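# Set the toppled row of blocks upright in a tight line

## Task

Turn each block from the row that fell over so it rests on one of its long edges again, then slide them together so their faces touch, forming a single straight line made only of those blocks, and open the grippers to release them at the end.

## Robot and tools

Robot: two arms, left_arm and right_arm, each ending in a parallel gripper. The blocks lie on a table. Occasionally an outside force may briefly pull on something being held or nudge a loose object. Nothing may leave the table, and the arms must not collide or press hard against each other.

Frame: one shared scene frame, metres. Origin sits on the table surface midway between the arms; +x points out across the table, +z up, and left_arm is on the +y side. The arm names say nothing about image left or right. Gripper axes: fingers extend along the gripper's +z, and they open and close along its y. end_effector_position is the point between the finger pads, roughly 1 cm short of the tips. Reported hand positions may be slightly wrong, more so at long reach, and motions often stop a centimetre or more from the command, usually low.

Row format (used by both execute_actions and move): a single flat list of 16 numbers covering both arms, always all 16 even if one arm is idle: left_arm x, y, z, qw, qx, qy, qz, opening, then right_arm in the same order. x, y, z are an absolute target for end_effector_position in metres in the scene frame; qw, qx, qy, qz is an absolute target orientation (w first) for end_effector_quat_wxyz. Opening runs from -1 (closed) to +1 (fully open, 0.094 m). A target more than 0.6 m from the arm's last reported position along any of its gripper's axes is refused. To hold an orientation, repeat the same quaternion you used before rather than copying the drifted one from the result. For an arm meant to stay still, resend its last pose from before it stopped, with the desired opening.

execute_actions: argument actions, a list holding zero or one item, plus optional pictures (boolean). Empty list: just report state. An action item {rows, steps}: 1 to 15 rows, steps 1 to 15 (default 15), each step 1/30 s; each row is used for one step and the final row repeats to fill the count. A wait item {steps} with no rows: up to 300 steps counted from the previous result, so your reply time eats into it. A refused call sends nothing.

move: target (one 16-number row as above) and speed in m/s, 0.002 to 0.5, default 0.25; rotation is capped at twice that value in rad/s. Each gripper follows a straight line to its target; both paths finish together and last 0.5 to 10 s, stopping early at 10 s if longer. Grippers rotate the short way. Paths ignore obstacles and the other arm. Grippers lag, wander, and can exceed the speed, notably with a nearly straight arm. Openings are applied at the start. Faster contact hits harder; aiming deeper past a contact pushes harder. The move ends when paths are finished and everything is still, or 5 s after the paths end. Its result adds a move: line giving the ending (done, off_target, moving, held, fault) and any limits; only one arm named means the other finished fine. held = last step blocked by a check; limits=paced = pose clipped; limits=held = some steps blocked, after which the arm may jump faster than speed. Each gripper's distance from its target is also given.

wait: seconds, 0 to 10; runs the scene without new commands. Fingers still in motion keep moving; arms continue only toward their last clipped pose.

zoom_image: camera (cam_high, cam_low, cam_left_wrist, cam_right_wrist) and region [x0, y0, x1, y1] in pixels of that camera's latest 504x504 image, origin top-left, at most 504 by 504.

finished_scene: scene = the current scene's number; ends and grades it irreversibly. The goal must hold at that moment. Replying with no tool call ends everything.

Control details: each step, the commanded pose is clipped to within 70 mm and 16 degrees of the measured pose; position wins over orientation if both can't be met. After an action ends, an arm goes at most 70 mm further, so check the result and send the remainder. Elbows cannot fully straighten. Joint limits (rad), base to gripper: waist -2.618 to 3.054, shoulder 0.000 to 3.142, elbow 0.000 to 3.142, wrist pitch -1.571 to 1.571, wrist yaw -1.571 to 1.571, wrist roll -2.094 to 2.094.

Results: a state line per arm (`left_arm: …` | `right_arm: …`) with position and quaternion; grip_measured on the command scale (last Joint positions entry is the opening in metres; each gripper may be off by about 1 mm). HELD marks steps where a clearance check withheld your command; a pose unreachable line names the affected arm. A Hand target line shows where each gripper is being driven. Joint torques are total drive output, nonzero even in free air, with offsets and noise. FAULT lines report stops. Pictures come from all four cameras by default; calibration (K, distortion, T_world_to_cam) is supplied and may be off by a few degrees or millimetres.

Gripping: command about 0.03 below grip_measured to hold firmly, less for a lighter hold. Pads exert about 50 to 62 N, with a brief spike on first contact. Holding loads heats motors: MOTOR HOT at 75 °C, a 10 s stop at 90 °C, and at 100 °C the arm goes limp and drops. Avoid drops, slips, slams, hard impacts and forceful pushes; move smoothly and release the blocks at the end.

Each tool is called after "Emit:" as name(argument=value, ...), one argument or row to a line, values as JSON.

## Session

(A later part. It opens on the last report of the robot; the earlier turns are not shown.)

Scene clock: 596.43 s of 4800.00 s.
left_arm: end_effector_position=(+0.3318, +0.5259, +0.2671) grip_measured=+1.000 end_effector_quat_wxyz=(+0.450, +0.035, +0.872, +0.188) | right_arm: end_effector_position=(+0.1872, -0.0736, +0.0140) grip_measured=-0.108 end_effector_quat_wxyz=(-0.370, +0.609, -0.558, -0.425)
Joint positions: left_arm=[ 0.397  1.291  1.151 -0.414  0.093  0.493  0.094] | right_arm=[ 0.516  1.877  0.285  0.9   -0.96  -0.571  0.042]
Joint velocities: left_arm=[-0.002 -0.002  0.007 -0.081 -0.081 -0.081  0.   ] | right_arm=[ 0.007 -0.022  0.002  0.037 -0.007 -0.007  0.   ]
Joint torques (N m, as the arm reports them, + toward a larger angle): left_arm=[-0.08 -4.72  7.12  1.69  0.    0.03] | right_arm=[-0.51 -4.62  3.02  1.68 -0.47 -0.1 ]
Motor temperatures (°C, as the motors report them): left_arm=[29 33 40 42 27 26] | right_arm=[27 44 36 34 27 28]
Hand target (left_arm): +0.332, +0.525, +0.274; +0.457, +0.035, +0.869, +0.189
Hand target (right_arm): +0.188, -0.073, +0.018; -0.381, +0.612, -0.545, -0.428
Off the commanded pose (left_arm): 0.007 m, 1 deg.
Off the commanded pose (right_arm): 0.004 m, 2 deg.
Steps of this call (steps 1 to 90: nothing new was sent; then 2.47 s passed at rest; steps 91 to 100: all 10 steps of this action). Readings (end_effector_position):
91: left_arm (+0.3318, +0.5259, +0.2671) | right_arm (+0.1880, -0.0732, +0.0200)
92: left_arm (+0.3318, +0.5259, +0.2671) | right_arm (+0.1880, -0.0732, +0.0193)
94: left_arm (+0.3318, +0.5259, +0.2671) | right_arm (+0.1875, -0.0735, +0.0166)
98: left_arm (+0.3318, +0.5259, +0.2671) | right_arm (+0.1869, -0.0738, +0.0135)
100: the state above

Emit:
execute_actions(
  actions=[
    {"rows":[[0.332,0.525,0.274,0.457,0.035,0.869,0.189,1,0.188,-0.073,0.017,0.3812,-0.6121,0.5444,0.4286,-0.16],[0.332,0.525,0.274,0.457,0.035,0.869,0.189,1,0.188,-0.073,0.016,0.3812,-0.6121,0.5444,0.4286,-0.16],[0.332,0.525,0.274,0.457,0.035,0.869,0.189,1,0.188,-0.073,0.015,0.3812,-0.6121,0.5444,0.4286,-0.16]],"steps":10},
  ],
)

Scene clock: 600.03 s of 4800.00 s.
left_arm: end_effector_position=(+0.3318, +0.5259, +0.2671) grip_measured=+1.000 end_effector_quat_wxyz=(+0.450, +0.035, +0.872, +0.188) | right_arm: end_effector_position=(+0.1878, -0.0728, +0.0129) grip_measured=-0.108 end_effector_quat_wxyz=(-0.374, +0.610, -0.554, -0.425)
Joint positions: left_arm=[ 0.397  1.291  1.151 -0.414  0.093  0.493  0.094] | right_arm=[ 0.516  1.899  0.285  0.933 -0.964 -0.571  0.042]
Joint velocities: left_arm=[ 0.007  0.002  0.002  0.022 -0.051 -0.007  0.   ] | right_arm=[-0.017  0.022 -0.012  0.095  0.095  0.007 -0.   ]
Joint torques (N m, as the arm reports them, + toward a larger angle): left_arm=[ 0.01 -4.69  7.09  1.67  0.    0.02] | right_arm=[-0.49 -4.67  2.79  1.66 -0.42 -0.08]
Motor temperatures (°C, as the motors report them): left_arm=[29 33 40 42 27 26] | right_arm=[27 44 36 34 27 28]
Hand target (left_arm): +0.332, +0.525, +0.274; +0.457, +0.035, +0.869, +0.189
Hand target (right_arm): +0.188, -0.073, +0.015; -0.381, +0.612, -0.545, -0.428
Off the commanded pose (left_arm): 0.007 m, 1 deg.
Off the commanded pose (right_arm): 0.002 m, 1 deg.
Steps of this call (steps 1 to 90: nothing new was sent; then 0.27 s passed at rest; steps 91 to 100: all 10 steps of this action). Readings (end_effector_position):
91: left_arm (+0.3318, +0.5259, +0.2671) | right_arm (+0.1879, -0.0731, +0.0150)
92: left_arm (+0.3318, +0.5259, +0.2671) | right_arm (+0.1880, -0.0730, +0.0149)
94: left_arm (+0.3318, +0.5259, +0.2671) | right_arm (+0.1878, -0.0731, +0.0134)
98: left_arm (+0.3318, +0.5259, +0.2671) | right_arm (+0.1878, -0.0728, +0.0130)
100: the state above
camera_calibration (this result's frames):
cam_left_wrist: T_world_to_cam=[[-0.0904909, -0.795116, -0.599668, 0.618795], [-0.956527, 0.237021, -0.169931, 0.270512], [0.277248, 0.558222, -0.781999, -0.0650305], [0, 0, 0, 1]] pos_world=[0.332777, 0.464198, 0.366186]
cam_right_wrist: T_world_to_cam=[[0.992716, 0.038855, -0.114043, -0.181644], [-0.0546923, -0.698082, -0.713926, 0.0129097], [-0.107351, 0.714963, -0.690872, 0.199029], [0, 0, 0, 1]] pos_world=[0.202393, -0.126229, 0.126005]

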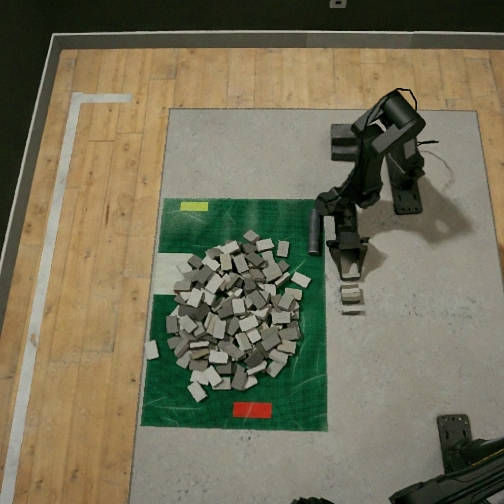

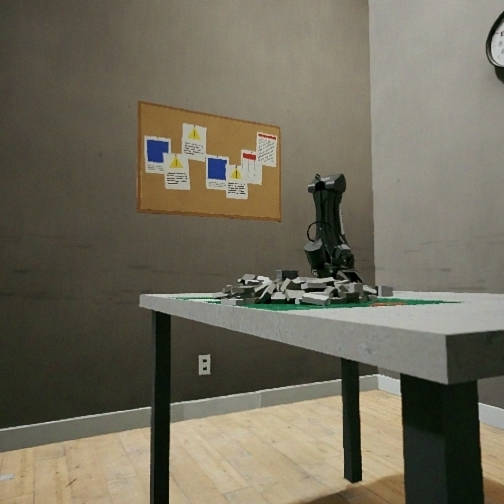

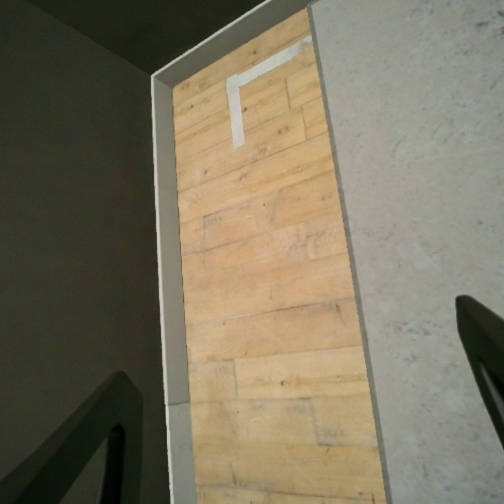

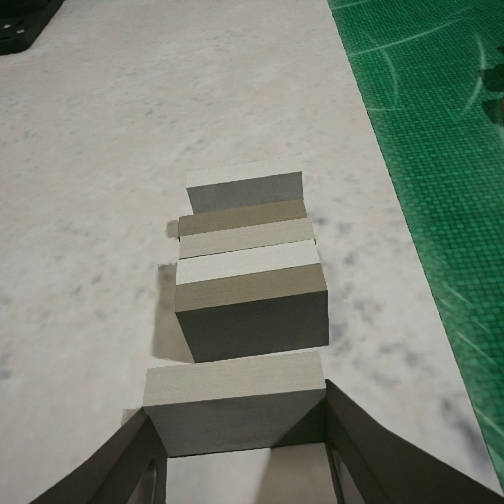

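Emit:
execute_actions(
  actions=[
    {"rows":[[0.332,0.525,0.274,0.457,0.035,0.869,0.189,1,0.188,-0.073,0.015,0.3812,-0.6121,0.5444,0.4286,-0.14],[0.332,0.525,0.274,0.457,0.035,0.869,0.189,1,0.188,-0.073,0.015,0.3812,-0.6121,0.5444,0.4286,-0.125],[0.332,0.525,0.274,0.457,0.035,0.869,0.189,1,0.188,-0.073,0.015,0.3812,-0.6121,0.5444,0.4286,-0.115],[0.332,0.525,0.274,0.457,0.035,0.869,0.189,1,0.188,-0.073,0.015,0.3812,-0.6121,0.5444,0.4286,-0.105],[0.332,0.525,0.274,0.457,0.035,0.869,0.189,1,0.188,-0.073,0.015,0.3812,-0.6121,0.5444,0.4286,-0.095],[0.332,0.525,0.274,0.457,0.035,0.869,0.189,1,0.188,-0.073,0.015,0.3812,-0.6121,0.5444,0.4286,-0.085],[0.332,0.525,0.274,0.457,0.035,0.869,0.189,1,0.188,-0.073,0.015,0.3812,-0.6121,0.5444,0.4286,-0.07],[0.332,0.525,0.274,0.457,0.035,0.869,0.189,1,0.188,-0.073,0.015,0.3812,-0.6121,0.5444,0.4286,-0.05],[0.332,0.525,0.274,0.457,0.035,0.869,0.189,1,0.188,-0.073,0.015,0.3812,-0.6121,0.5444,0.4286,-0.02],[0.332,0.525,0.274,0.457,0.035,0.869,0.189,1,0.188,-0.073,0.015,0.3812,-0.6121,0.5444,0.4286,0.02],[0.332,0.525,0.274,0.457,0.035,0.869,0.189,1,0.188,-0.073,0.015,0.3812,-0.6121,0.5444,0.4286,0.07],[0.332,0.525,0.274,0.457,0.035,0.869,0.189,1,0.188,-0.073,0.015,0.3812,-0.6121,0.5444,0.4286,0.12],[0.332,0.525,0.274,0.457,0.035,0.869,0.189,1,0.188,-0.073,0.015,0.3812,-0.6121,0.5444,0.4286,0.18],[0.332,0.525,0.274,0.457,0.035,0.869,0.189,1,0.188,-0.073,0.015,0.3812,-0.6121,0.5444,0.4286,0.24],[0.332,0.525,0.274,0.457,0.035,0.869,0.189,1,0.188,-0.073,0.015,0.3812,-0.6121,0.5444,0.4286,0.3]],"steps":15},
  ],
)

Scene clock: 613.20 s of 4800.00 s.
left_arm: end_effector_position=(+0.3318, +0.5259, +0.2671) grip_measured=+1.000 end_effector_quat_wxyz=(+0.450, +0.035, +0.872, +0.188) | right_arm: end_effector_position=(+0.1881, -0.0722, +0.0142) grip_measured=+0.267 end_effector_quat_wxyz=(-0.377, +0.611, -0.551, -0.425)
Joint positions: left_arm=[ 0.397  1.291  1.151 -0.414  0.093  0.493  0.094] | right_arm=[ 0.516  1.899  0.285  0.942 -0.967 -0.571  0.06 ]
Joint velocities: left_arm=[ 0.002 -0.012 -0.002 -0.051 -0.007 -0.022  0.   ] | right_arm=[-0.002  0.002 -0.012 -0.022 -0.095 -0.037  0.064]
Joint torques (N m, as the arm reports them, + toward a larger angle): left_arm=[-0.06 -4.71  7.02  1.69  0.    0.02] | right_arm=[-0.48 -4.64  2.91  1.58 -0.39 -0.09]
Motor temperatures (°C, as the motors report them): left_arm=[29 33 40 42 27 26] | right_arm=[27 43 35 35 27 28]
Hand target (left_arm): +0.332, +0.525, +0.274; +0.457, +0.035, +0.869, +0.189
Hand target (right_arm): +0.188, -0.073, +0.015; -0.381, +0.612, -0.545, -0.428
Off the commanded pose (left_arm): 0.007 m, 1 deg.
Off the commanded pose (right_arm): 0.001 m, 1 deg.
Steps of this call (steps 1 to 90: nothing new was sent; then 9.67 s passed at rest; steps 91 to 105: all 15 steps of this action). Readings (end_effector_position):
91: left_arm (+0.3318, +0.5259, +0.2671) | right_arm (+0.1879, -0.0727, +0.0130)
92: left_arm (+0.3318, +0.5259, +0.2671) | right_arm (+0.1879, -0.0727, +0.0130)
94: left_arm (+0.3318, +0.5259, +0.2671) | right_arm (+0.1879, -0.0727, +0.0130)
98: left_arm (+0.3318, +0.5259, +0.2671) | right_arm (+0.1879, -0.0727, +0.0131)
105: the state above
camera_calibration (this result's frames):
cam_left_wrist: T_world_to_cam=[[-0.0904909, -0.795116, -0.599668, 0.618795], [-0.956527, 0.237021, -0.169931, 0.270512], [0.277248, 0.558222, -0.781999, -0.0650305], [0, 0, 0, 1]] pos_world=[0.332777, 0.464198, 0.366186]
cam_right_wrist: T_world_to_cam=[[0.993264, 0.0419238, -0.108024, -0.181765], [-0.0488804, -0.693651, -0.71865, 0.0135477], [-0.10506, 0.71909, -0.68693, 0.19936], [0, 0, 0, 1]] pos_world=[0.202147, -0.12634, 0.127047]

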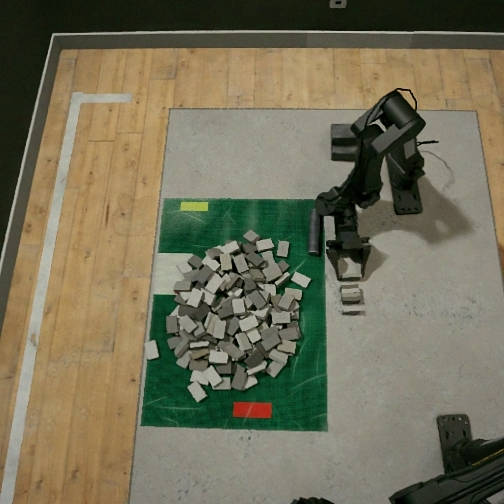

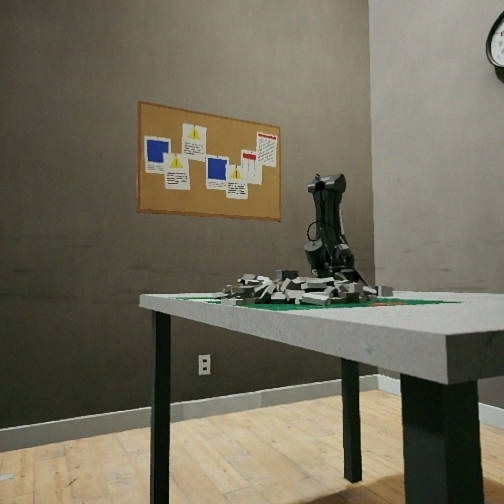

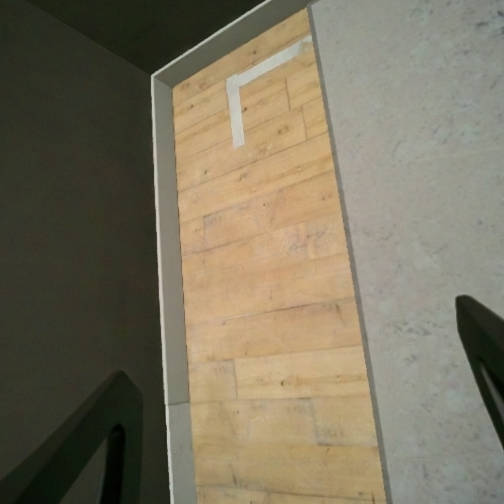

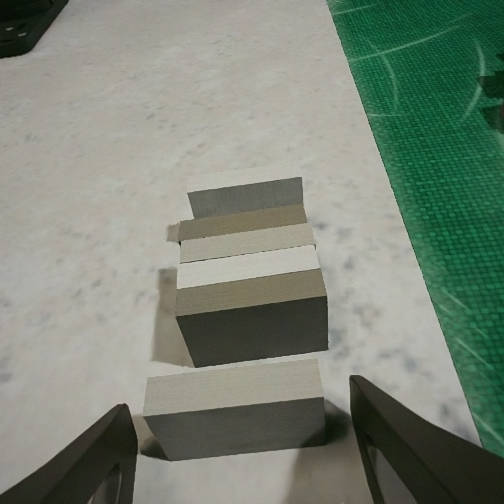

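Emit:
move(
  target=[0.332,0.525,0.274,0.457,0.035,0.869,0.189,1,0.188,-0.105,0.045,0.3812,-0.6121,0.5444,0.4286,0.3],
  speed=0.08,
)

Scene clock: 616.47 s of 4800.00 s.
left_arm: end_effector_position=(+0.3318, +0.5259, +0.2671) grip_measured=+1.000 end_effector_quat_wxyz=(+0.450, +0.035, +0.872, +0.188) | right_arm: end_effector_position=(+0.1867, -0.1047, +0.0378) grip_measured=+0.298 end_effector_quat_wxyz=(-0.371, +0.611, -0.554, -0.427)
Joint positions: left_arm=[ 0.397  1.291  1.151 -0.414  0.093  0.493  0.094] | right_arm=[ 0.38   1.635  0.27   0.525 -1.066 -0.754  0.061]
Joint velocities: left_arm=[-0.022  0.002  0.012 -0.007 -0.081 -0.051  0.   ] | right_arm=[-0.007 -0.017  0.002 -0.051 -0.066  0.022  0.   ]
Joint torques (N m, as the arm reports them, + toward a larger angle): left_arm=[-0.03 -4.7   7.14  1.67  0.01  0.03] | right_arm=[-0.7  -6.42  4.55  1.05 -0.48 -0.14]
Motor temperatures (°C, as the motors report them): left_arm=[29 33 40 42 27 26] | right_arm=[27 43 35 34 27 28]
Hand target (left_arm): +0.332, +0.525, +0.274; +0.457, +0.035, +0.869, +0.189
Hand target (right_arm): +0.188, -0.105, +0.045; -0.380, +0.613, -0.545, -0.428
Off the commanded pose (left_arm): 0.007 m, 1 deg.
Off the commanded pose (right_arm): 0.007 m, 2 deg.
move: done
camera_calibration (this result's frames):
cam_left_wrist: T_world_to_cam=[[-0.0904909, -0.795116, -0.599668, 0.618795], [-0.956527, 0.237021, -0.169931, 0.270512], [0.277248, 0.558222, -0.781999, -0.0650305], [0, 0, 0, 1]] pos_world=[0.332777, 0.464198, 0.366186]
cam_right_wrist: T_world_to_cam=[[0.992066, 0.0434112, -0.117989, -0.175696], [-0.0541113, -0.699682, -0.712403, 0.00797806], [-0.113481, 0.713135, -0.691781, 0.239917], [0, 0, 0, 1]] pos_world=[0.201959, -0.157884, 0.150923]

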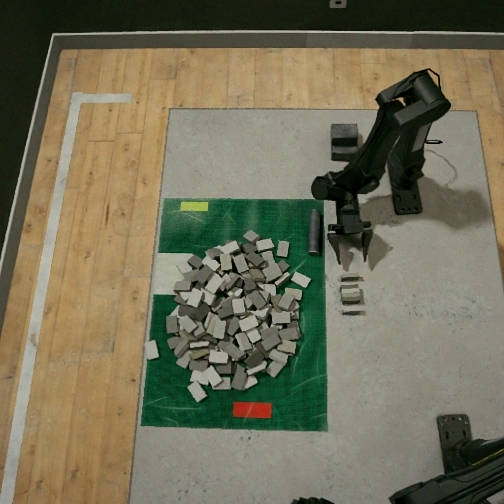

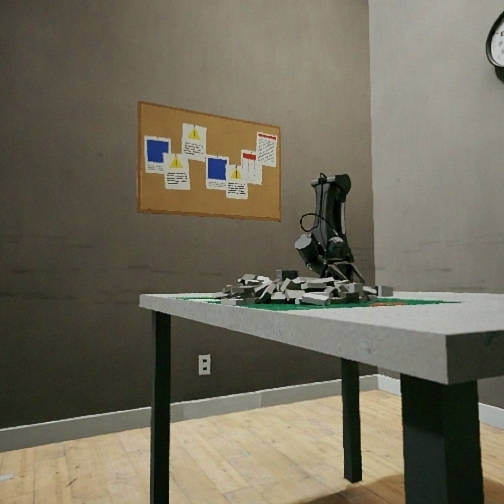

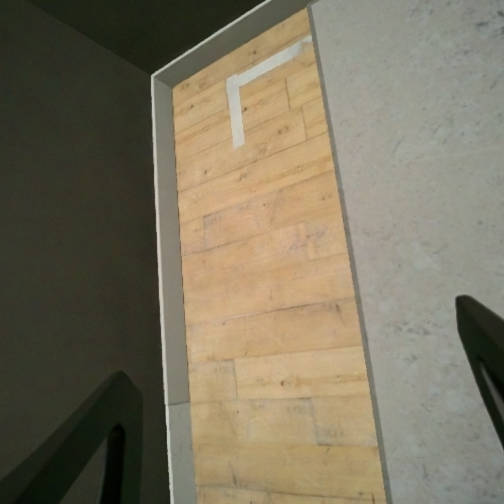

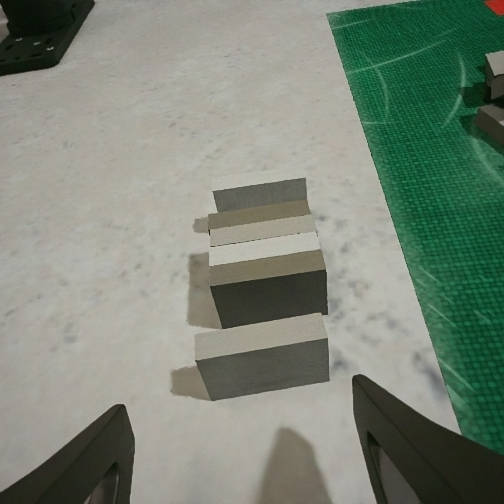

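Emit:
zoom_image(
  camera="cam_high",
  region=[320,260,390,330],
)

Region (320, 260, 390, 330) of cam_high's 504x504 image, scaled by 7.200, with more detail than that image has.

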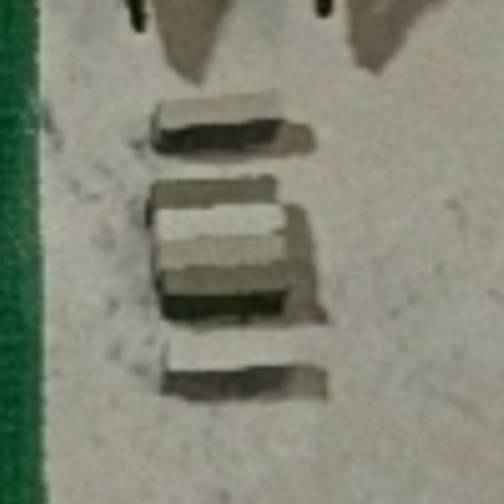

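Emit:
move(
  target=[0.332,0.525,0.274,0.457,0.035,0.869,0.189,1,0.188,-0.074,0.018,0.3812,-0.6121,0.5444,0.4286,0.25],
  speed=0.06,
)

Scene clock: 639.27 s of 4800.00 s.
left_arm: end_effector_position=(+0.3318, +0.5259, +0.2671) grip_measured=+1.000 end_effector_quat_wxyz=(+0.450, +0.035, +0.872, +0.188) | right_arm: end_effector_position=(+0.1878, -0.0779, +0.0166) grip_measured=+0.252 end_effector_quat_wxyz=(-0.380, +0.610, -0.550, -0.425)
Joint positions: left_arm=[ 0.397  1.291  1.151 -0.414  0.093  0.493  0.094] | right_arm=[ 0.494  1.879  0.27   0.928 -0.983 -0.588  0.059]
Joint velocities: left_arm=[-0.002  0.012  0.007 -0.037 -0.007 -0.007  0.   ] | right_arm=[ 0.002  0.012 -0.007 -0.007  0.037  0.007  0.001]
Joint torques (N m, as the arm reports them, + toward a larger angle): left_arm=[-0.07 -4.68  7.15  1.68  0.01  0.02] | right_arm=[ 0.86 -4.42  3.9   1.58 -0.29  0.1 ]
Motor temperatures (°C, as the motors report them): left_arm=[29 33 40 42 27 26] | right_arm=[27 44 36 33 27 28]
Hand target (left_arm): +0.332, +0.525, +0.274; +0.457, +0.035, +0.869, +0.189
Hand target (right_arm): +0.188, -0.074, +0.018; -0.382, +0.611, -0.544, -0.429
Off the commanded pose (left_arm): 0.007 m, 1 deg.
Off the commanded pose (right_arm): 0.004 m, 1 deg.
After step 90, 18.53 s passed at rest.
move: done
camera_calibration (this result's frames):
cam_left_wrist: T_world_to_cam=[[-0.0904909, -0.795116, -0.599668, 0.618795], [-0.956527, 0.237021, -0.169931, 0.270512], [0.277248, 0.558222, -0.781999, -0.0650305], [0, 0, 0, 1]] pos_world=[0.332777, 0.464198, 0.366186]
cam_right_wrist: T_world_to_cam=[[0.99373, 0.039611, -0.104557, -0.181348], [-0.0485496, -0.689511, -0.722646, 0.011622], [-0.100718, 0.723191, -0.683265, 0.204493], [0, 0, 0, 1]] pos_world=[0.201372, -0.132691, 0.12916]

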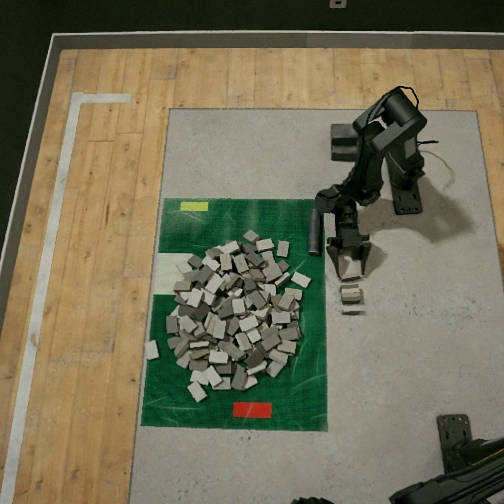

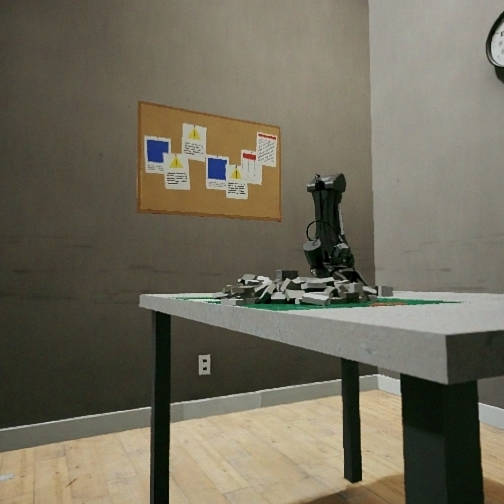

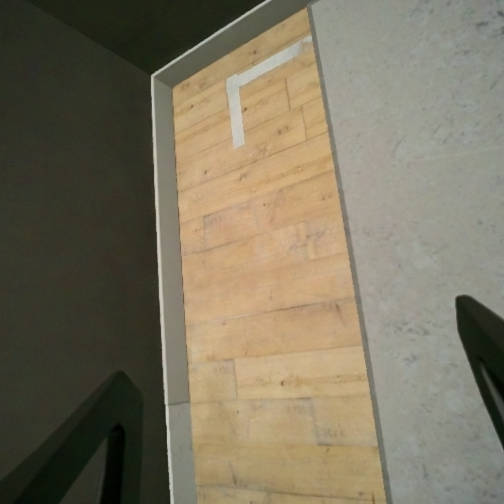

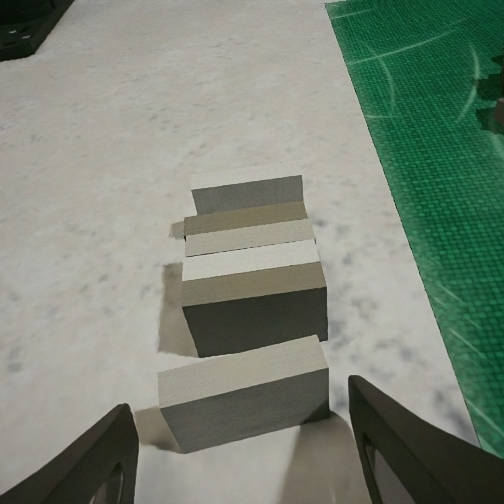

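Emit:
execute_actions(
  actions=[
    {"rows":[[0.332,0.525,0.274,0.457,0.035,0.869,0.189,1,0.188,-0.073,0.018,0.3812,-0.6121,0.5444,0.4286,0.22],[0.332,0.525,0.274,0.457,0.035,0.869,0.189,1,0.188,-0.072,0.018,0.3812,-0.6121,0.5444,0.4286,0.19],[0.332,0.525,0.274,0.457,0.035,0.869,0.189,1,0.188,-0.071,0.018,0.3812,-0.6121,0.5444,0.4286,0.16],[0.332,0.525,0.274,0.457,0.035,0.869,0.189,1,0.188,-0.070,0.018,0.3812,-0.6121,0.5444,0.4286,0.13],[0.332,0.525,0.274,0.457,0.035,0.869,0.189,1,0.188,-0.069,0.018,0.3812,-0.6121,0.5444,0.4286,0.10]],"steps":14},
  ],
)

Scene clock: 643.87 s of 4800.00 s.
left_arm: end_effector_position=(+0.3318, +0.5259, +0.2671) grip_measured=+1.000 end_effector_quat_wxyz=(+0.450, +0.035, +0.872, +0.188) | right_arm: end_effector_position=(+0.1856, -0.0748, +0.0165) grip_measured=+0.102 end_effector_quat_wxyz=(-0.378, +0.611, -0.550, -0.425)
Joint positions: left_arm=[ 0.397  1.291  1.151 -0.414  0.093  0.493  0.094] | right_arm=[ 0.513  1.879  0.27   0.937 -0.969 -0.573  0.052]
Joint velocities: left_arm=[ 0.002 -0.002  0.012  0.139 -0.022 -0.022  0.   ] | right_arm=[ 0.007  0.017 -0.002 -0.007 -0.007  0.051  0.001]
Joint torques (N m, as the arm reports them, + toward a larger angle): left_arm=[-0.06 -4.69  7.02  1.68  0.01  0.02] | right_arm=[ 0.84 -3.97  4.75  1.57 -0.26  0.07]
Motor temperatures (°C, as the motors report them): left_arm=[29 33 40 42 27 26] | right_arm=[27 43 35 34 27 28]
Hand target (left_arm): +0.332, +0.525, +0.274; +0.457, +0.035, +0.869, +0.189
Hand target (right_arm): +0.188, -0.069, +0.018; -0.381, +0.612, -0.544, -0.429
Off the commanded pose (left_arm): 0.007 m, 1 deg.
Off the commanded pose (right_arm): 0.006 m, 1 deg.
Steps of this call (steps 1 to 90: nothing new was sent; then 1.13 s passed at rest; steps 91 to 104: all 14 steps of this action). Readings (end_effector_position):
91: left_arm (+0.3318, +0.5259, +0.2671) | right_arm (+0.1882, -0.0776, +0.0170)
92: left_arm (+0.3318, +0.5259, +0.2671) | right_arm (+0.1881, -0.0775, +0.0169)
94: left_arm (+0.3318, +0.5259, +0.2671) | right_arm (+0.1869, -0.0767, +0.0166)
98: left_arm (+0.3318, +0.5259, +0.2671) | right_arm (+0.1851, -0.0749, +0.0165)
104: the state above
camera_calibration (this result's frames):
cam_left_wrist: T_world_to_cam=[[-0.0904909, -0.795116, -0.599668, 0.618795], [-0.956527, 0.237021, -0.169931, 0.270512], [0.277248, 0.558222, -0.781999, -0.0650305], [0, 0, 0, 1]] pos_world=[0.332777, 0.464198, 0.366186]
cam_right_wrist: T_world_to_cam=[[0.993519, 0.0412394, -0.105923, -0.179078], [-0.0480277, -0.692295, -0.720014, 0.0132753], [-0.103023, 0.720435, -0.685828, 0.202214], [0, 0, 0, 1]] pos_world=[0.199388, -0.129106, 0.129274]

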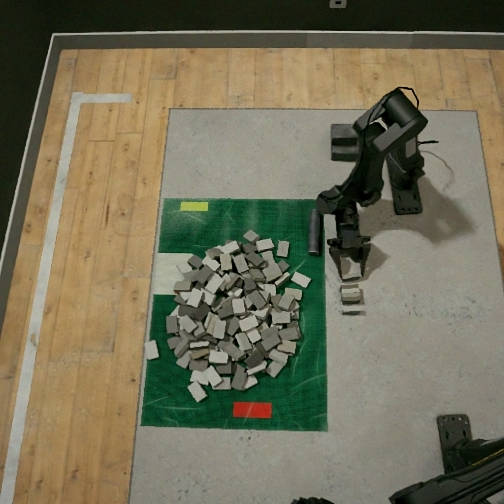

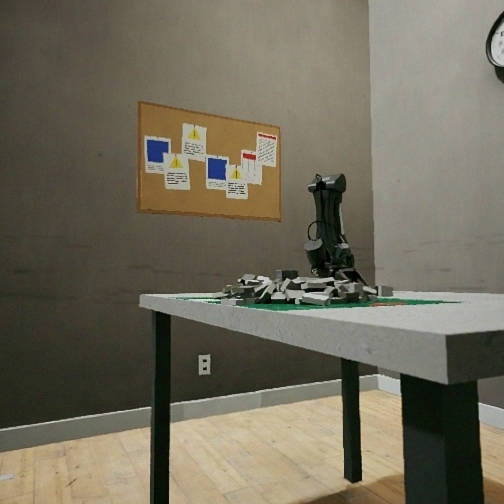

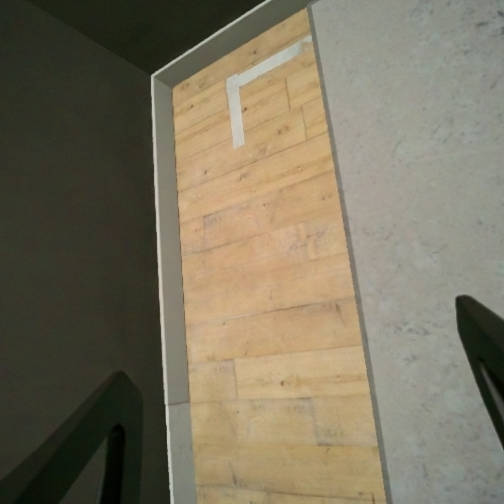

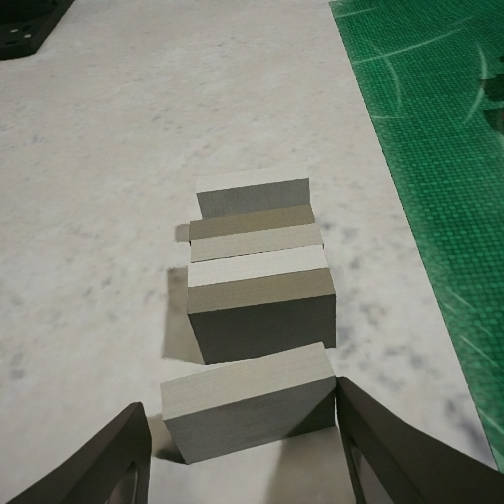

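Emit:
execute_actions(
  actions=[
    {"rows":[[0.332,0.525,0.274,0.457,0.035,0.869,0.189,1,0.190,-0.069,0.018,0.3812,-0.6121,0.5444,0.4286,0.15],[0.332,0.525,0.274,0.457,0.035,0.869,0.189,1,0.192,-0.068,0.018,0.3812,-0.6121,0.5444,0.4286,0.18],[0.332,0.525,0.274,0.457,0.035,0.869,0.189,1,0.193,-0.067,0.018,0.3812,-0.6121,0.5444,0.4286,0.18],[0.332,0.525,0.274,0.457,0.035,0.869,0.189,1,0.194,-0.066,0.018,0.3812,-0.6121,0.5444,0.4286,0.18],[0.332,0.525,0.274,0.457,0.035,0.869,0.189,1,0.194,-0.065,0.018,0.3812,-0.6121,0.5444,0.4286,0.18],[0.332,0.525,0.274,0.457,0.035,0.869,0.189,1,0.194,-0.064,0.018,0.3812,-0.6121,0.5444,0.4286,0.18]],"steps":14},
  ],
)

Scene clock: 649.47 s of 4800.00 s.
left_arm: end_effector_position=(+0.3318, +0.5259, +0.2671) grip_measured=+1.000 end_effector_quat_wxyz=(+0.450, +0.035, +0.872, +0.188) | right_arm: end_effector_position=(+0.1913, -0.0712, +0.0158) grip_measured=+0.178 end_effector_quat_wxyz=(-0.380, +0.610, -0.551, -0.424)
Joint positions: left_arm=[ 0.397  1.291  1.151 -0.414  0.093  0.493  0.094] | right_arm=[ 0.513  1.897  0.293  0.938 -0.966 -0.569  0.055]
Joint velocities: left_arm=[-0.007  0.017  0.007 -0.095  0.037  0.007  0.   ] | right_arm=[-0.017  0.007 -0.012 -0.125  0.007  0.007 -0.   ]
Joint torques (N m, as the arm reports them, + toward a larger angle): left_arm=[-0.06 -4.72  7.09  1.67  0.02  0.01] | right_arm=[ 1.08 -4.56  5.34  1.46 -0.27  0.1 ]
Motor temperatures (°C, as the motors report them): left_arm=[29 33 40 42 27 26] | right_arm=[27 43 35 34 27 28]
Hand target (left_arm): +0.332, +0.525, +0.274; +0.457, +0.035, +0.869, +0.189
Hand target (right_arm): +0.194, -0.064, +0.018; -0.381, +0.612, -0.544, -0.429
Off the commanded pose (left_arm): 0.007 m, 1 deg.
Off the commanded pose (right_arm): 0.008 m, 1 deg.
Steps of this call (steps 1 to 90: nothing new was sent; then 2.13 s passed at rest; steps 91 to 104: all 14 steps of this action). Readings (end_effector_position):
91: left_arm (+0.3318, +0.5259, +0.2671) | right_arm (+0.1858, -0.0747, +0.0166)
92: left_arm (+0.3318, +0.5259, +0.2671) | right_arm (+0.1858, -0.0747, +0.0166)
94: left_arm (+0.3318, +0.5259, +0.2671) | right_arm (+0.1869, -0.0740, +0.0161)
98: left_arm (+0.3318, +0.5259, +0.2671) | right_arm (+0.1908, -0.0714, +0.0159)
104: the state above
camera_calibration (this result's frames):
cam_left_wrist: T_world_to_cam=[[-0.0904909, -0.795116, -0.599668, 0.618795], [-0.956527, 0.237021, -0.169931, 0.270512], [0.277248, 0.558222, -0.781999, -0.0650305], [0, 0, 0, 1]] pos_world=[0.332777, 0.464198, 0.366186]
cam_right_wrist: T_world_to_cam=[[0.993843, 0.0378441, -0.104132, -0.185295], [-0.0492413, -0.691067, -0.721112, 0.0158571], [-0.099252, 0.7218, -0.684948, 0.199068], [0, 0, 0, 1]] pos_world=[0.204693, -0.125717, 0.128491]

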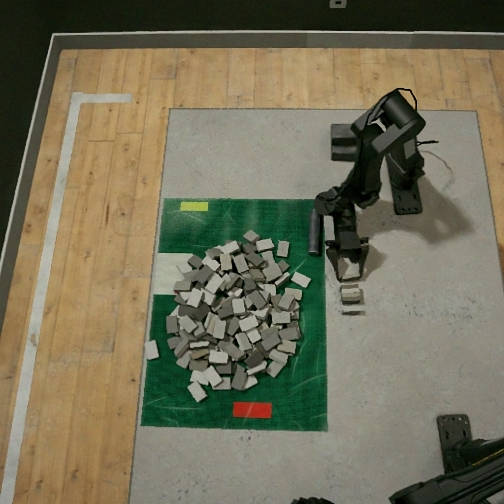

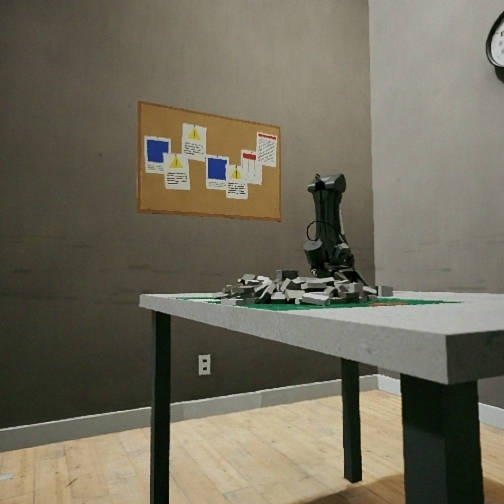

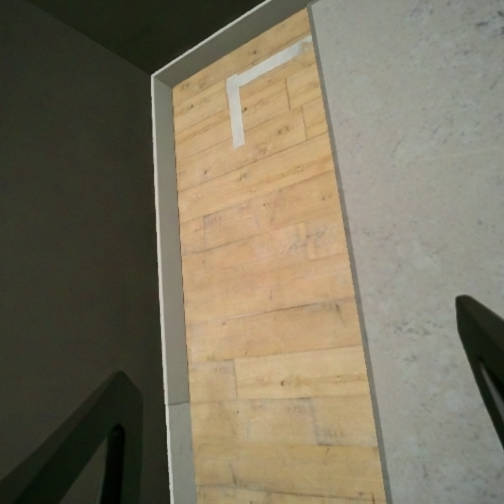

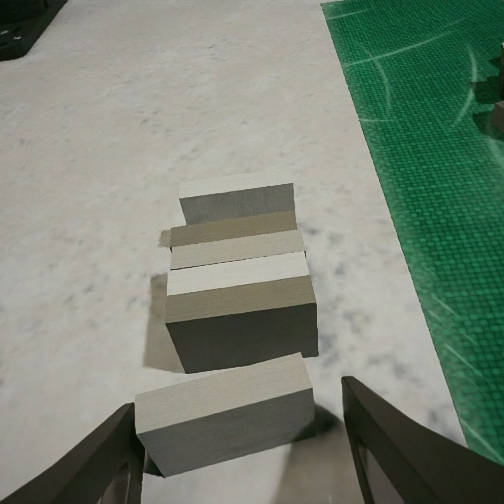

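Emit:
execute_actions(
  actions=[
    {"rows":[[0.332,0.525,0.274,0.457,0.035,0.869,0.189,1,0.194,-0.063,0.018,0.3812,-0.6121,0.5444,0.4286,0.16],[0.332,0.525,0.274,0.457,0.035,0.869,0.189,1,0.194,-0.062,0.018,0.3812,-0.6121,0.5444,0.4286,0.13],[0.332,0.525,0.274,0.457,0.035,0.869,0.189,1,0.194,-0.061,0.018,0.3812,-0.6121,0.5444,0.4286,0.10],[0.332,0.525,0.274,0.457,0.035,0.869,0.189,1,0.194,-0.061,0.018,0.3812,-0.6121,0.5444,0.4286,0.07],[0.332,0.525,0.274,0.457,0.035,0.869,0.189,1,0.194,-0.061,0.018,0.3812,-0.6121,0.5444,0.4286,0.04],[0.332,0.525,0.274,0.457,0.035,0.869,0.189,1,0.194,-0.061,0.018,0.3812,-0.6121,0.5444,0.4286,0.01],[0.332,0.525,0.274,0.457,0.035,0.869,0.189,1,0.194,-0.061,0.018,0.3812,-0.6121,0.5444,0.4286,-0.02],[0.332,0.525,0.274,0.457,0.035,0.869,0.189,1,0.194,-0.061,0.018,0.3812,-0.6121,0.5444,0.4286,-0.04],[0.332,0.525,0.274,0.457,0.035,0.869,0.189,1,0.194,-0.061,0.018,0.3812,-0.6121,0.5444,0.4286,-0.06],[0.332,0.525,0.274,0.457,0.035,0.869,0.189,1,0.194,-0.061,0.018,0.3812,-0.6121,0.5444,0.4286,-0.08],[0.332,0.525,0.274,0.457,0.035,0.869,0.189,1,0.194,-0.061,0.018,0.3812,-0.6121,0.5444,0.4286,-0.095],[0.332,0.525,0.274,0.457,0.035,0.869,0.189,1,0.194,-0.061,0.018,0.3812,-0.6121,0.5444,0.4286,-0.11],[0.332,0.525,0.274,0.457,0.035,0.869,0.189,1,0.194,-0.061,0.018,0.3812,-0.6121,0.5444,0.4286,-0.125],[0.332,0.525,0.274,0.457,0.035,0.869,0.189,1,0.194,-0.061,0.018,0.3812,-0.6121,0.5444,0.4286,-0.14],[0.332,0.525,0.274,0.457,0.035,0.869,0.189,1,0.194,-0.061,0.018,0.3812,-0.6121,0.5444,0.4286,-0.15]],"steps":15},
  ],
)

Scene clock: 660.43 s of 4800.00 s.
left_arm: end_effector_position=(+0.3318, +0.5259, +0.2671) grip_measured=+1.000 end_effector_quat_wxyz=(+0.450, +0.035, +0.872, +0.188) | right_arm: end_effector_position=(+0.1883, -0.0691, +0.0152) grip_measured=-0.102 end_effector_quat_wxyz=(-0.376, +0.611, -0.552, -0.426)
Joint positions: left_arm=[ 0.397  1.291  1.151 -0.414  0.093  0.493  0.094] | right_arm=[ 0.527  1.897  0.293  0.938 -0.959 -0.559  0.042]
Joint velocities: left_arm=[ 0.007 -0.007 -0.017 -0.037 -0.066 -0.007  0.   ] | right_arm=[-0.017 -0.012  0.002  0.007 -0.081  0.007 -0.   ]
Joint torques (N m, as the arm reports them, + toward a larger angle): left_arm=[-0.03 -4.67  7.13  1.69  0.01  0.03] | right_arm=[ 0.82 -4.27  5.78  1.53 -0.27  0.11]
Motor temperatures (°C, as the motors report them): left_arm=[29 33 40 42 27 26] | right_arm=[27 42 36 34 27 28]
Hand target (left_arm): +0.332, +0.525, +0.274; +0.457, +0.035, +0.869, +0.189
Hand target (right_arm): +0.194, -0.061, +0.018; -0.381, +0.612, -0.544, -0.429
Off the commanded pose (left_arm): 0.007 m, 1 deg.
Off the commanded pose (right_arm): 0.010 m, 1 deg.
Steps of this call (steps 1 to 90: nothing new was sent; then 7.47 s passed at rest; steps 91 to 105: all 15 steps of this action). Readings (end_effector_position):
91: left_arm (+0.3318, +0.5259, +0.2671) | right_arm (+0.1912, -0.0710, +0.0157)
92: left_arm (+0.3318, +0.5259, +0.2671) | right_arm (+0.1907, -0.0707, +0.0156)
94: left_arm (+0.3318, +0.5259, +0.2671) | right_arm (+0.1891, -0.0697, +0.0154)
98: left_arm (+0.3318, +0.5259, +0.2671) | right_arm (+0.1882, -0.0691, +0.0152)
105: the state above
camera_calibration (this result's frames):
cam_left_wrist: T_world_to_cam=[[-0.0904909, -0.795116, -0.599668, 0.618795], [-0.956527, 0.237021, -0.169931, 0.270512], [0.277248, 0.558222, -0.781999, -0.0650305], [0, 0, 0, 1]] pos_world=[0.332777, 0.464198, 0.366186]
cam_right_wrist: T_world_to_cam=[[0.992903, 0.0425396, -0.111059, -0.181832], [-0.0505149, -0.694558, -0.717661, 0.0166322], [-0.107666, 0.718178, -0.687479, 0.198228], [0, 0, 0, 1]] pos_world=[0.202724, -0.123076, 0.12802]

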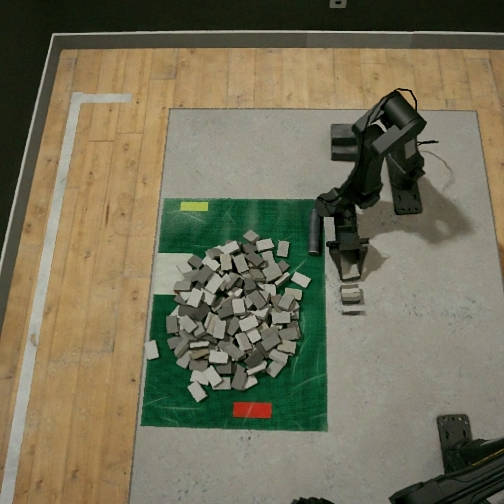

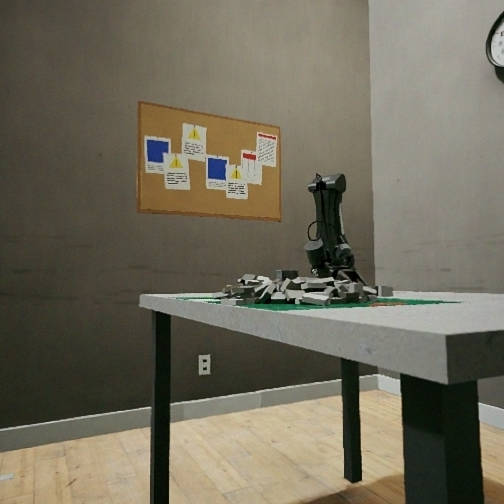

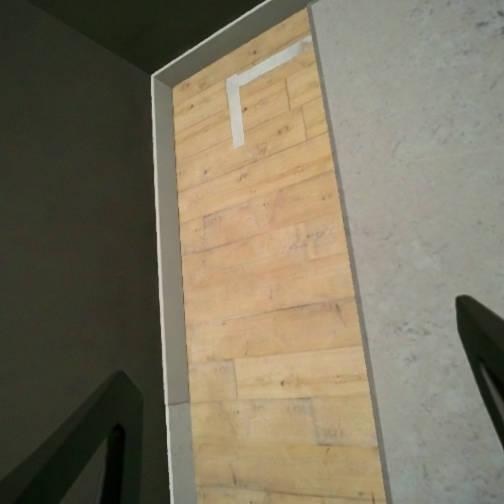

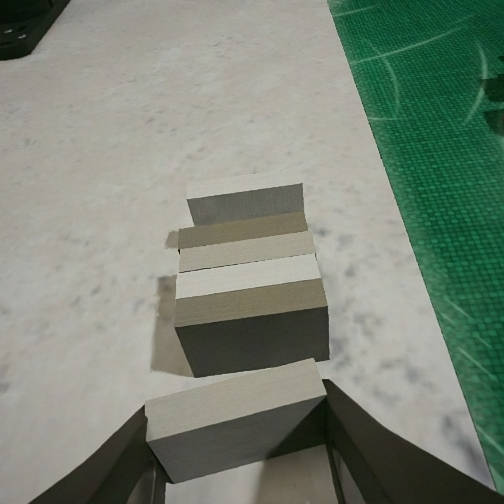

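Emit:
execute_actions(
  actions=[
    {"rows":[[0.332,0.525,0.274,0.457,0.035,0.869,0.189,1,0.193,-0.061,0.019,0.3812,-0.6121,0.5444,0.4286,-0.15],[0.332,0.525,0.274,0.457,0.035,0.869,0.189,1,0.193,-0.060,0.020,0.3812,-0.6121,0.5444,0.4286,-0.15],[0.332,0.525,0.274,0.457,0.035,0.869,0.189,1,0.193,-0.059,0.021,0.3812,-0.6121,0.5444,0.4286,-0.15],[0.332,0.525,0.274,0.457,0.035,0.869,0.189,1,0.193,-0.058,0.021,0.3812,-0.6121,0.5444,0.4286,-0.15],[0.332,0.525,0.274,0.457,0.035,0.869,0.189,1,0.193,-0.057,0.021,0.3812,-0.6121,0.5444,0.4286,-0.15],[0.332,0.525,0.274,0.457,0.035,0.869,0.189,1,0.193,-0.056,0.021,0.3812,-0.6121,0.5444,0.4286,-0.15],[0.332,0.525,0.274,0.457,0.035,0.869,0.189,1,0.193,-0.055,0.021,0.3812,-0.6121,0.5444,0.4286,-0.15],[0.332,0.525,0.274,0.457,0.035,0.869,0.189,1,0.193,-0.054,0.021,0.3812,-0.6121,0.5444,0.4286,-0.15]],"steps":15},
  ],
)

Scene clock: 667.23 s of 4800.00 s.
left_arm: end_effector_position=(+0.3318, +0.5259, +0.2671) grip_measured=+1.000 end_effector_quat_wxyz=(+0.450, +0.035, +0.872, +0.188) | right_arm: end_effector_position=(+0.1882, -0.0625, +0.0157) grip_measured=-0.102 end_effector_quat_wxyz=(-0.374, +0.611, -0.555, -0.424)
Joint positions: left_arm=[ 0.397  1.291  1.151 -0.414  0.093  0.493  0.094] | right_arm=[ 0.555  1.897  0.306  0.942 -0.932 -0.532  0.042]
Joint velocities: left_arm=[ 0.002 -0.002  0.002 -0.037  0.007 -0.022  0.   ] | right_arm=[-0.002 -0.012 -0.022 -0.095 -0.022 -0.022 -0.001]
Joint torques (N m, as the arm reports them, + toward a larger angle): left_arm=[-0.08 -4.67  7.03  1.7   0.01  0.03] | right_arm=[ 0.89 -4.87  5.7   1.57 -0.35  0.09]
Motor temperatures (°C, as the motors report them): left_arm=[29 33 40 42 27 26] | right_arm=[27 42 36 35 27 28]
Hand target (left_arm): +0.332, +0.525, +0.274; +0.457, +0.035, +0.869, +0.189
Hand target (right_arm): +0.193, -0.054, +0.021; -0.381, +0.612, -0.544, -0.429
Off the commanded pose (left_arm): 0.007 m, 1 deg.
Off the commanded pose (right_arm): 0.011 m, 2 deg.
Steps of this call (steps 1 to 90: nothing new was sent; then 3.30 s passed at rest; steps 91 to 105: all 15 steps of this action). Readings (end_effector_position):
91: left_arm (+0.3318, +0.5259, +0.2671) | right_arm (+0.1883, -0.0691, +0.0152)
92: left_arm (+0.3318, +0.5259, +0.2671) | right_arm (+0.1881, -0.0690, +0.0152)
94: left_arm (+0.3318, +0.5259, +0.2671) | right_arm (+0.1877, -0.0683, +0.0151)
98: left_arm (+0.3318, +0.5259, +0.2671) | right_arm (+0.1870, -0.0648, +0.0157)
105: the state above
camera_calibration (this result's frames):
cam_left_wrist: T_world_to_cam=[[-0.0904909, -0.795116, -0.599668, 0.618795], [-0.956527, 0.237021, -0.169931, 0.270512], [0.277248, 0.558222, -0.781999, -0.0650305], [0, 0, 0, 1]] pos_world=[0.332777, 0.464198, 0.366186]
cam_right_wrist: T_world_to_cam=[[0.99279, 0.0380901, -0.113652, -0.182202], [-0.0547793, -0.699177, -0.712847, 0.0220188], [-0.106615, 0.713933, -0.69205, 0.193415], [0, 0, 0, 1]] pos_world=[0.202716, -0.11575, 0.128841]

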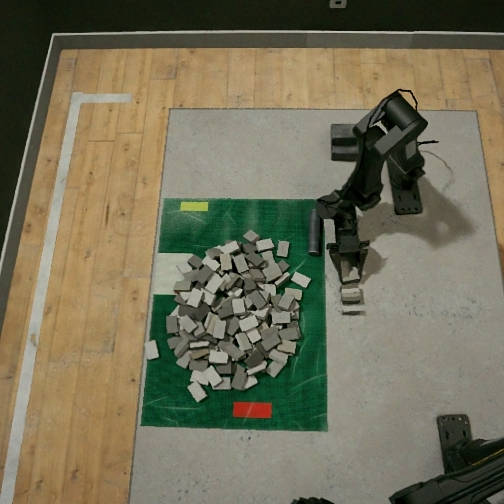

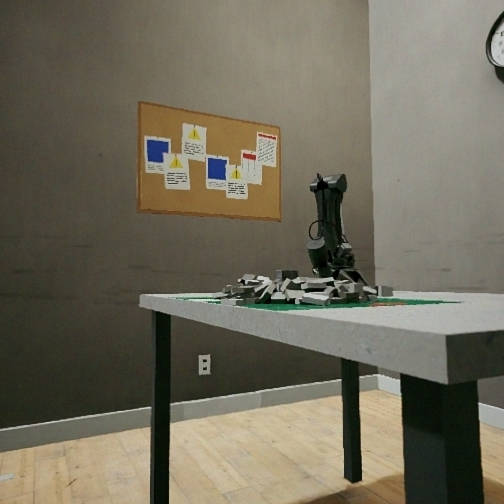

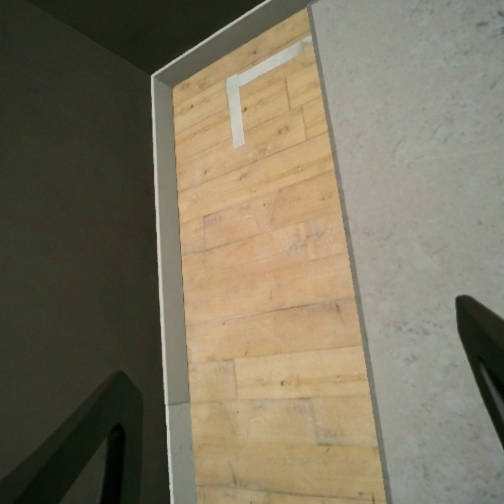

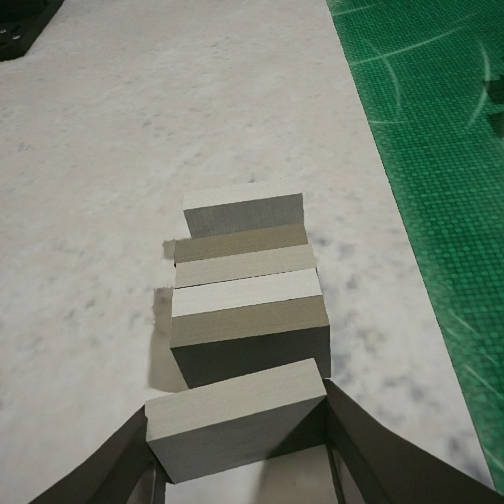

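Emit:
execute_actions(
  actions=[
    {"rows":[[0.332,0.525,0.274,0.457,0.035,0.869,0.189,1,0.193,-0.053,0.021,0.3812,-0.6121,0.5444,0.4286,-0.15],[0.332,0.525,0.274,0.457,0.035,0.869,0.189,1,0.193,-0.052,0.021,0.3812,-0.6121,0.5444,0.4286,-0.15],[0.332,0.525,0.274,0.457,0.035,0.869,0.189,1,0.193,-0.051,0.021,0.3812,-0.6121,0.5444,0.4286,-0.15],[0.332,0.525,0.274,0.457,0.035,0.869,0.189,1,0.193,-0.050,0.021,0.3812,-0.6121,0.5444,0.4286,-0.15],[0.332,0.525,0.274,0.457,0.035,0.869,0.189,1,0.193,-0.049,0.021,0.3812,-0.6121,0.5444,0.4286,-0.15]],"steps":15},
  ],
)

Scene clock: 681.57 s of 4800.00 s.
left_arm: end_effector_position=(+0.3318, +0.5259, +0.2671) grip_measured=+1.000 end_effector_quat_wxyz=(+0.450, +0.035, +0.872, +0.188) | right_arm: end_effector_position=(+0.1873, -0.0578, +0.0157) grip_measured=-0.102 end_effector_quat_wxyz=(-0.371, +0.610, -0.555, -0.427)
Joint positions: left_arm=[ 0.397  1.291  1.151 -0.414  0.093  0.493  0.094] | right_arm=[ 0.572  1.904  0.316  0.947 -0.922 -0.514  0.042]
Joint velocities: left_arm=[-0.017 -0.007  0.007  0.051 -0.037  0.022  0.   ] | right_arm=[ 0.007 -0.007 -0.002  0.037  0.037  0.007 -0.001]
Joint torques (N m, as the arm reports them, + toward a larger angle): left_arm=[-0.04 -4.64  7.11  1.69 -0.01  0.02] | right_arm=[ 0.86 -4.91  5.66  1.65 -0.26  0.11]
Motor temperatures (°C, as the motors report them): left_arm=[29 33 40 42 27 26] | right_arm=[27 42 36 35 27 28]
Hand target (left_arm): +0.332, +0.525, +0.274; +0.457, +0.035, +0.869, +0.189
Hand target (right_arm): +0.193, -0.049, +0.021; -0.381, +0.612, -0.544, -0.429
Off the commanded pose (left_arm): 0.007 m, 1 deg.
Off the commanded pose (right_arm): 0.012 m, 2 deg.
Steps of this call (steps 1 to 90: nothing new was sent; then 10.83 s passed at rest; steps 91 to 105: all 15 steps of this action). Readings (end_effector_position):
91: left_arm (+0.3318, +0.5259, +0.2671) | right_arm (+0.1882, -0.0625, +0.0157)
92: left_arm (+0.3318, +0.5259, +0.2671) | right_arm (+0.1881, -0.0624, +0.0156)
94: left_arm (+0.3318, +0.5259, +0.2671) | right_arm (+0.1874, -0.0616, +0.0156)
98: left_arm (+0.3318, +0.5259, +0.2671) | right_arm (+0.1870, -0.0584, +0.0157)
105: the state above
camera_calibration (this result's frames):
cam_left_wrist: T_world_to_cam=[[-0.0904909, -0.795116, -0.599668, 0.618795], [-0.956527, 0.237021, -0.169931, 0.270512], [0.277248, 0.558222, -0.781999, -0.0650305], [0, 0, 0, 1]] pos_world=[0.332777, 0.464198, 0.366186]
cam_right_wrist: T_world_to_cam=[[0.99192, 0.0414501, -0.119899, -0.18105], [-0.0567696, -0.700175, -0.711711, 0.0255309], [-0.11345, 0.712767, -0.692164, 0.191244], [0, 0, 0, 1]] pos_world=[0.202734, -0.110932, 0.128836]

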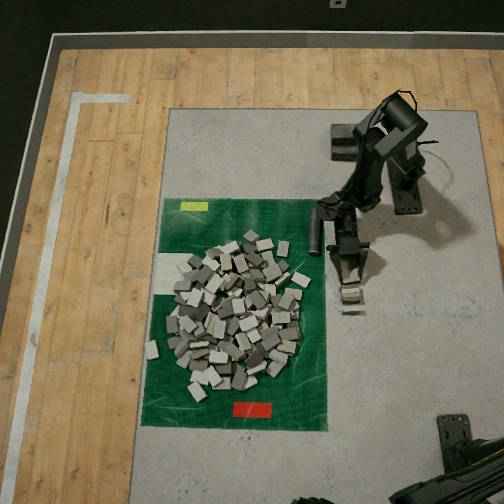

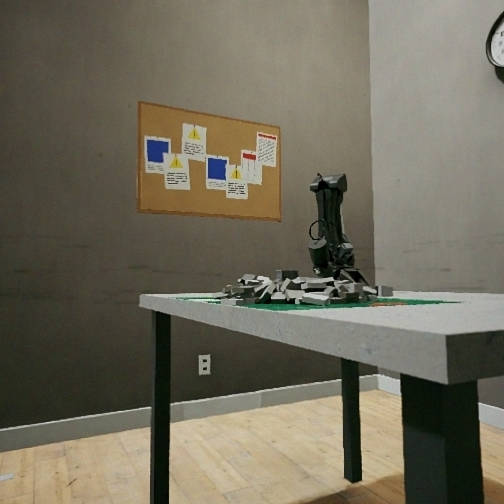

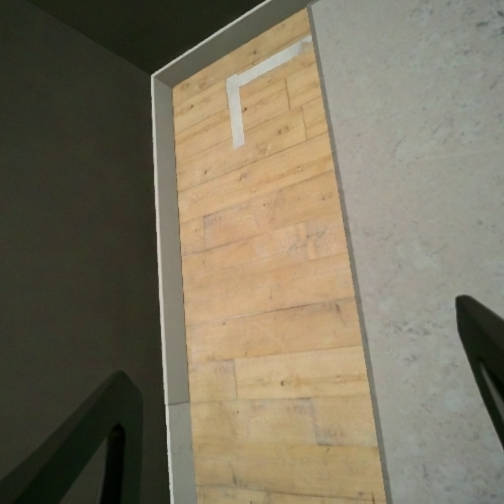

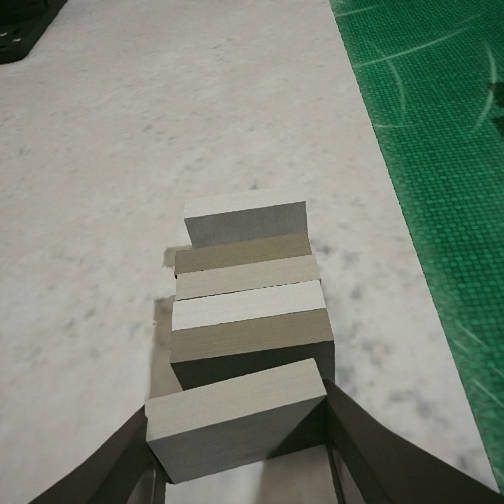

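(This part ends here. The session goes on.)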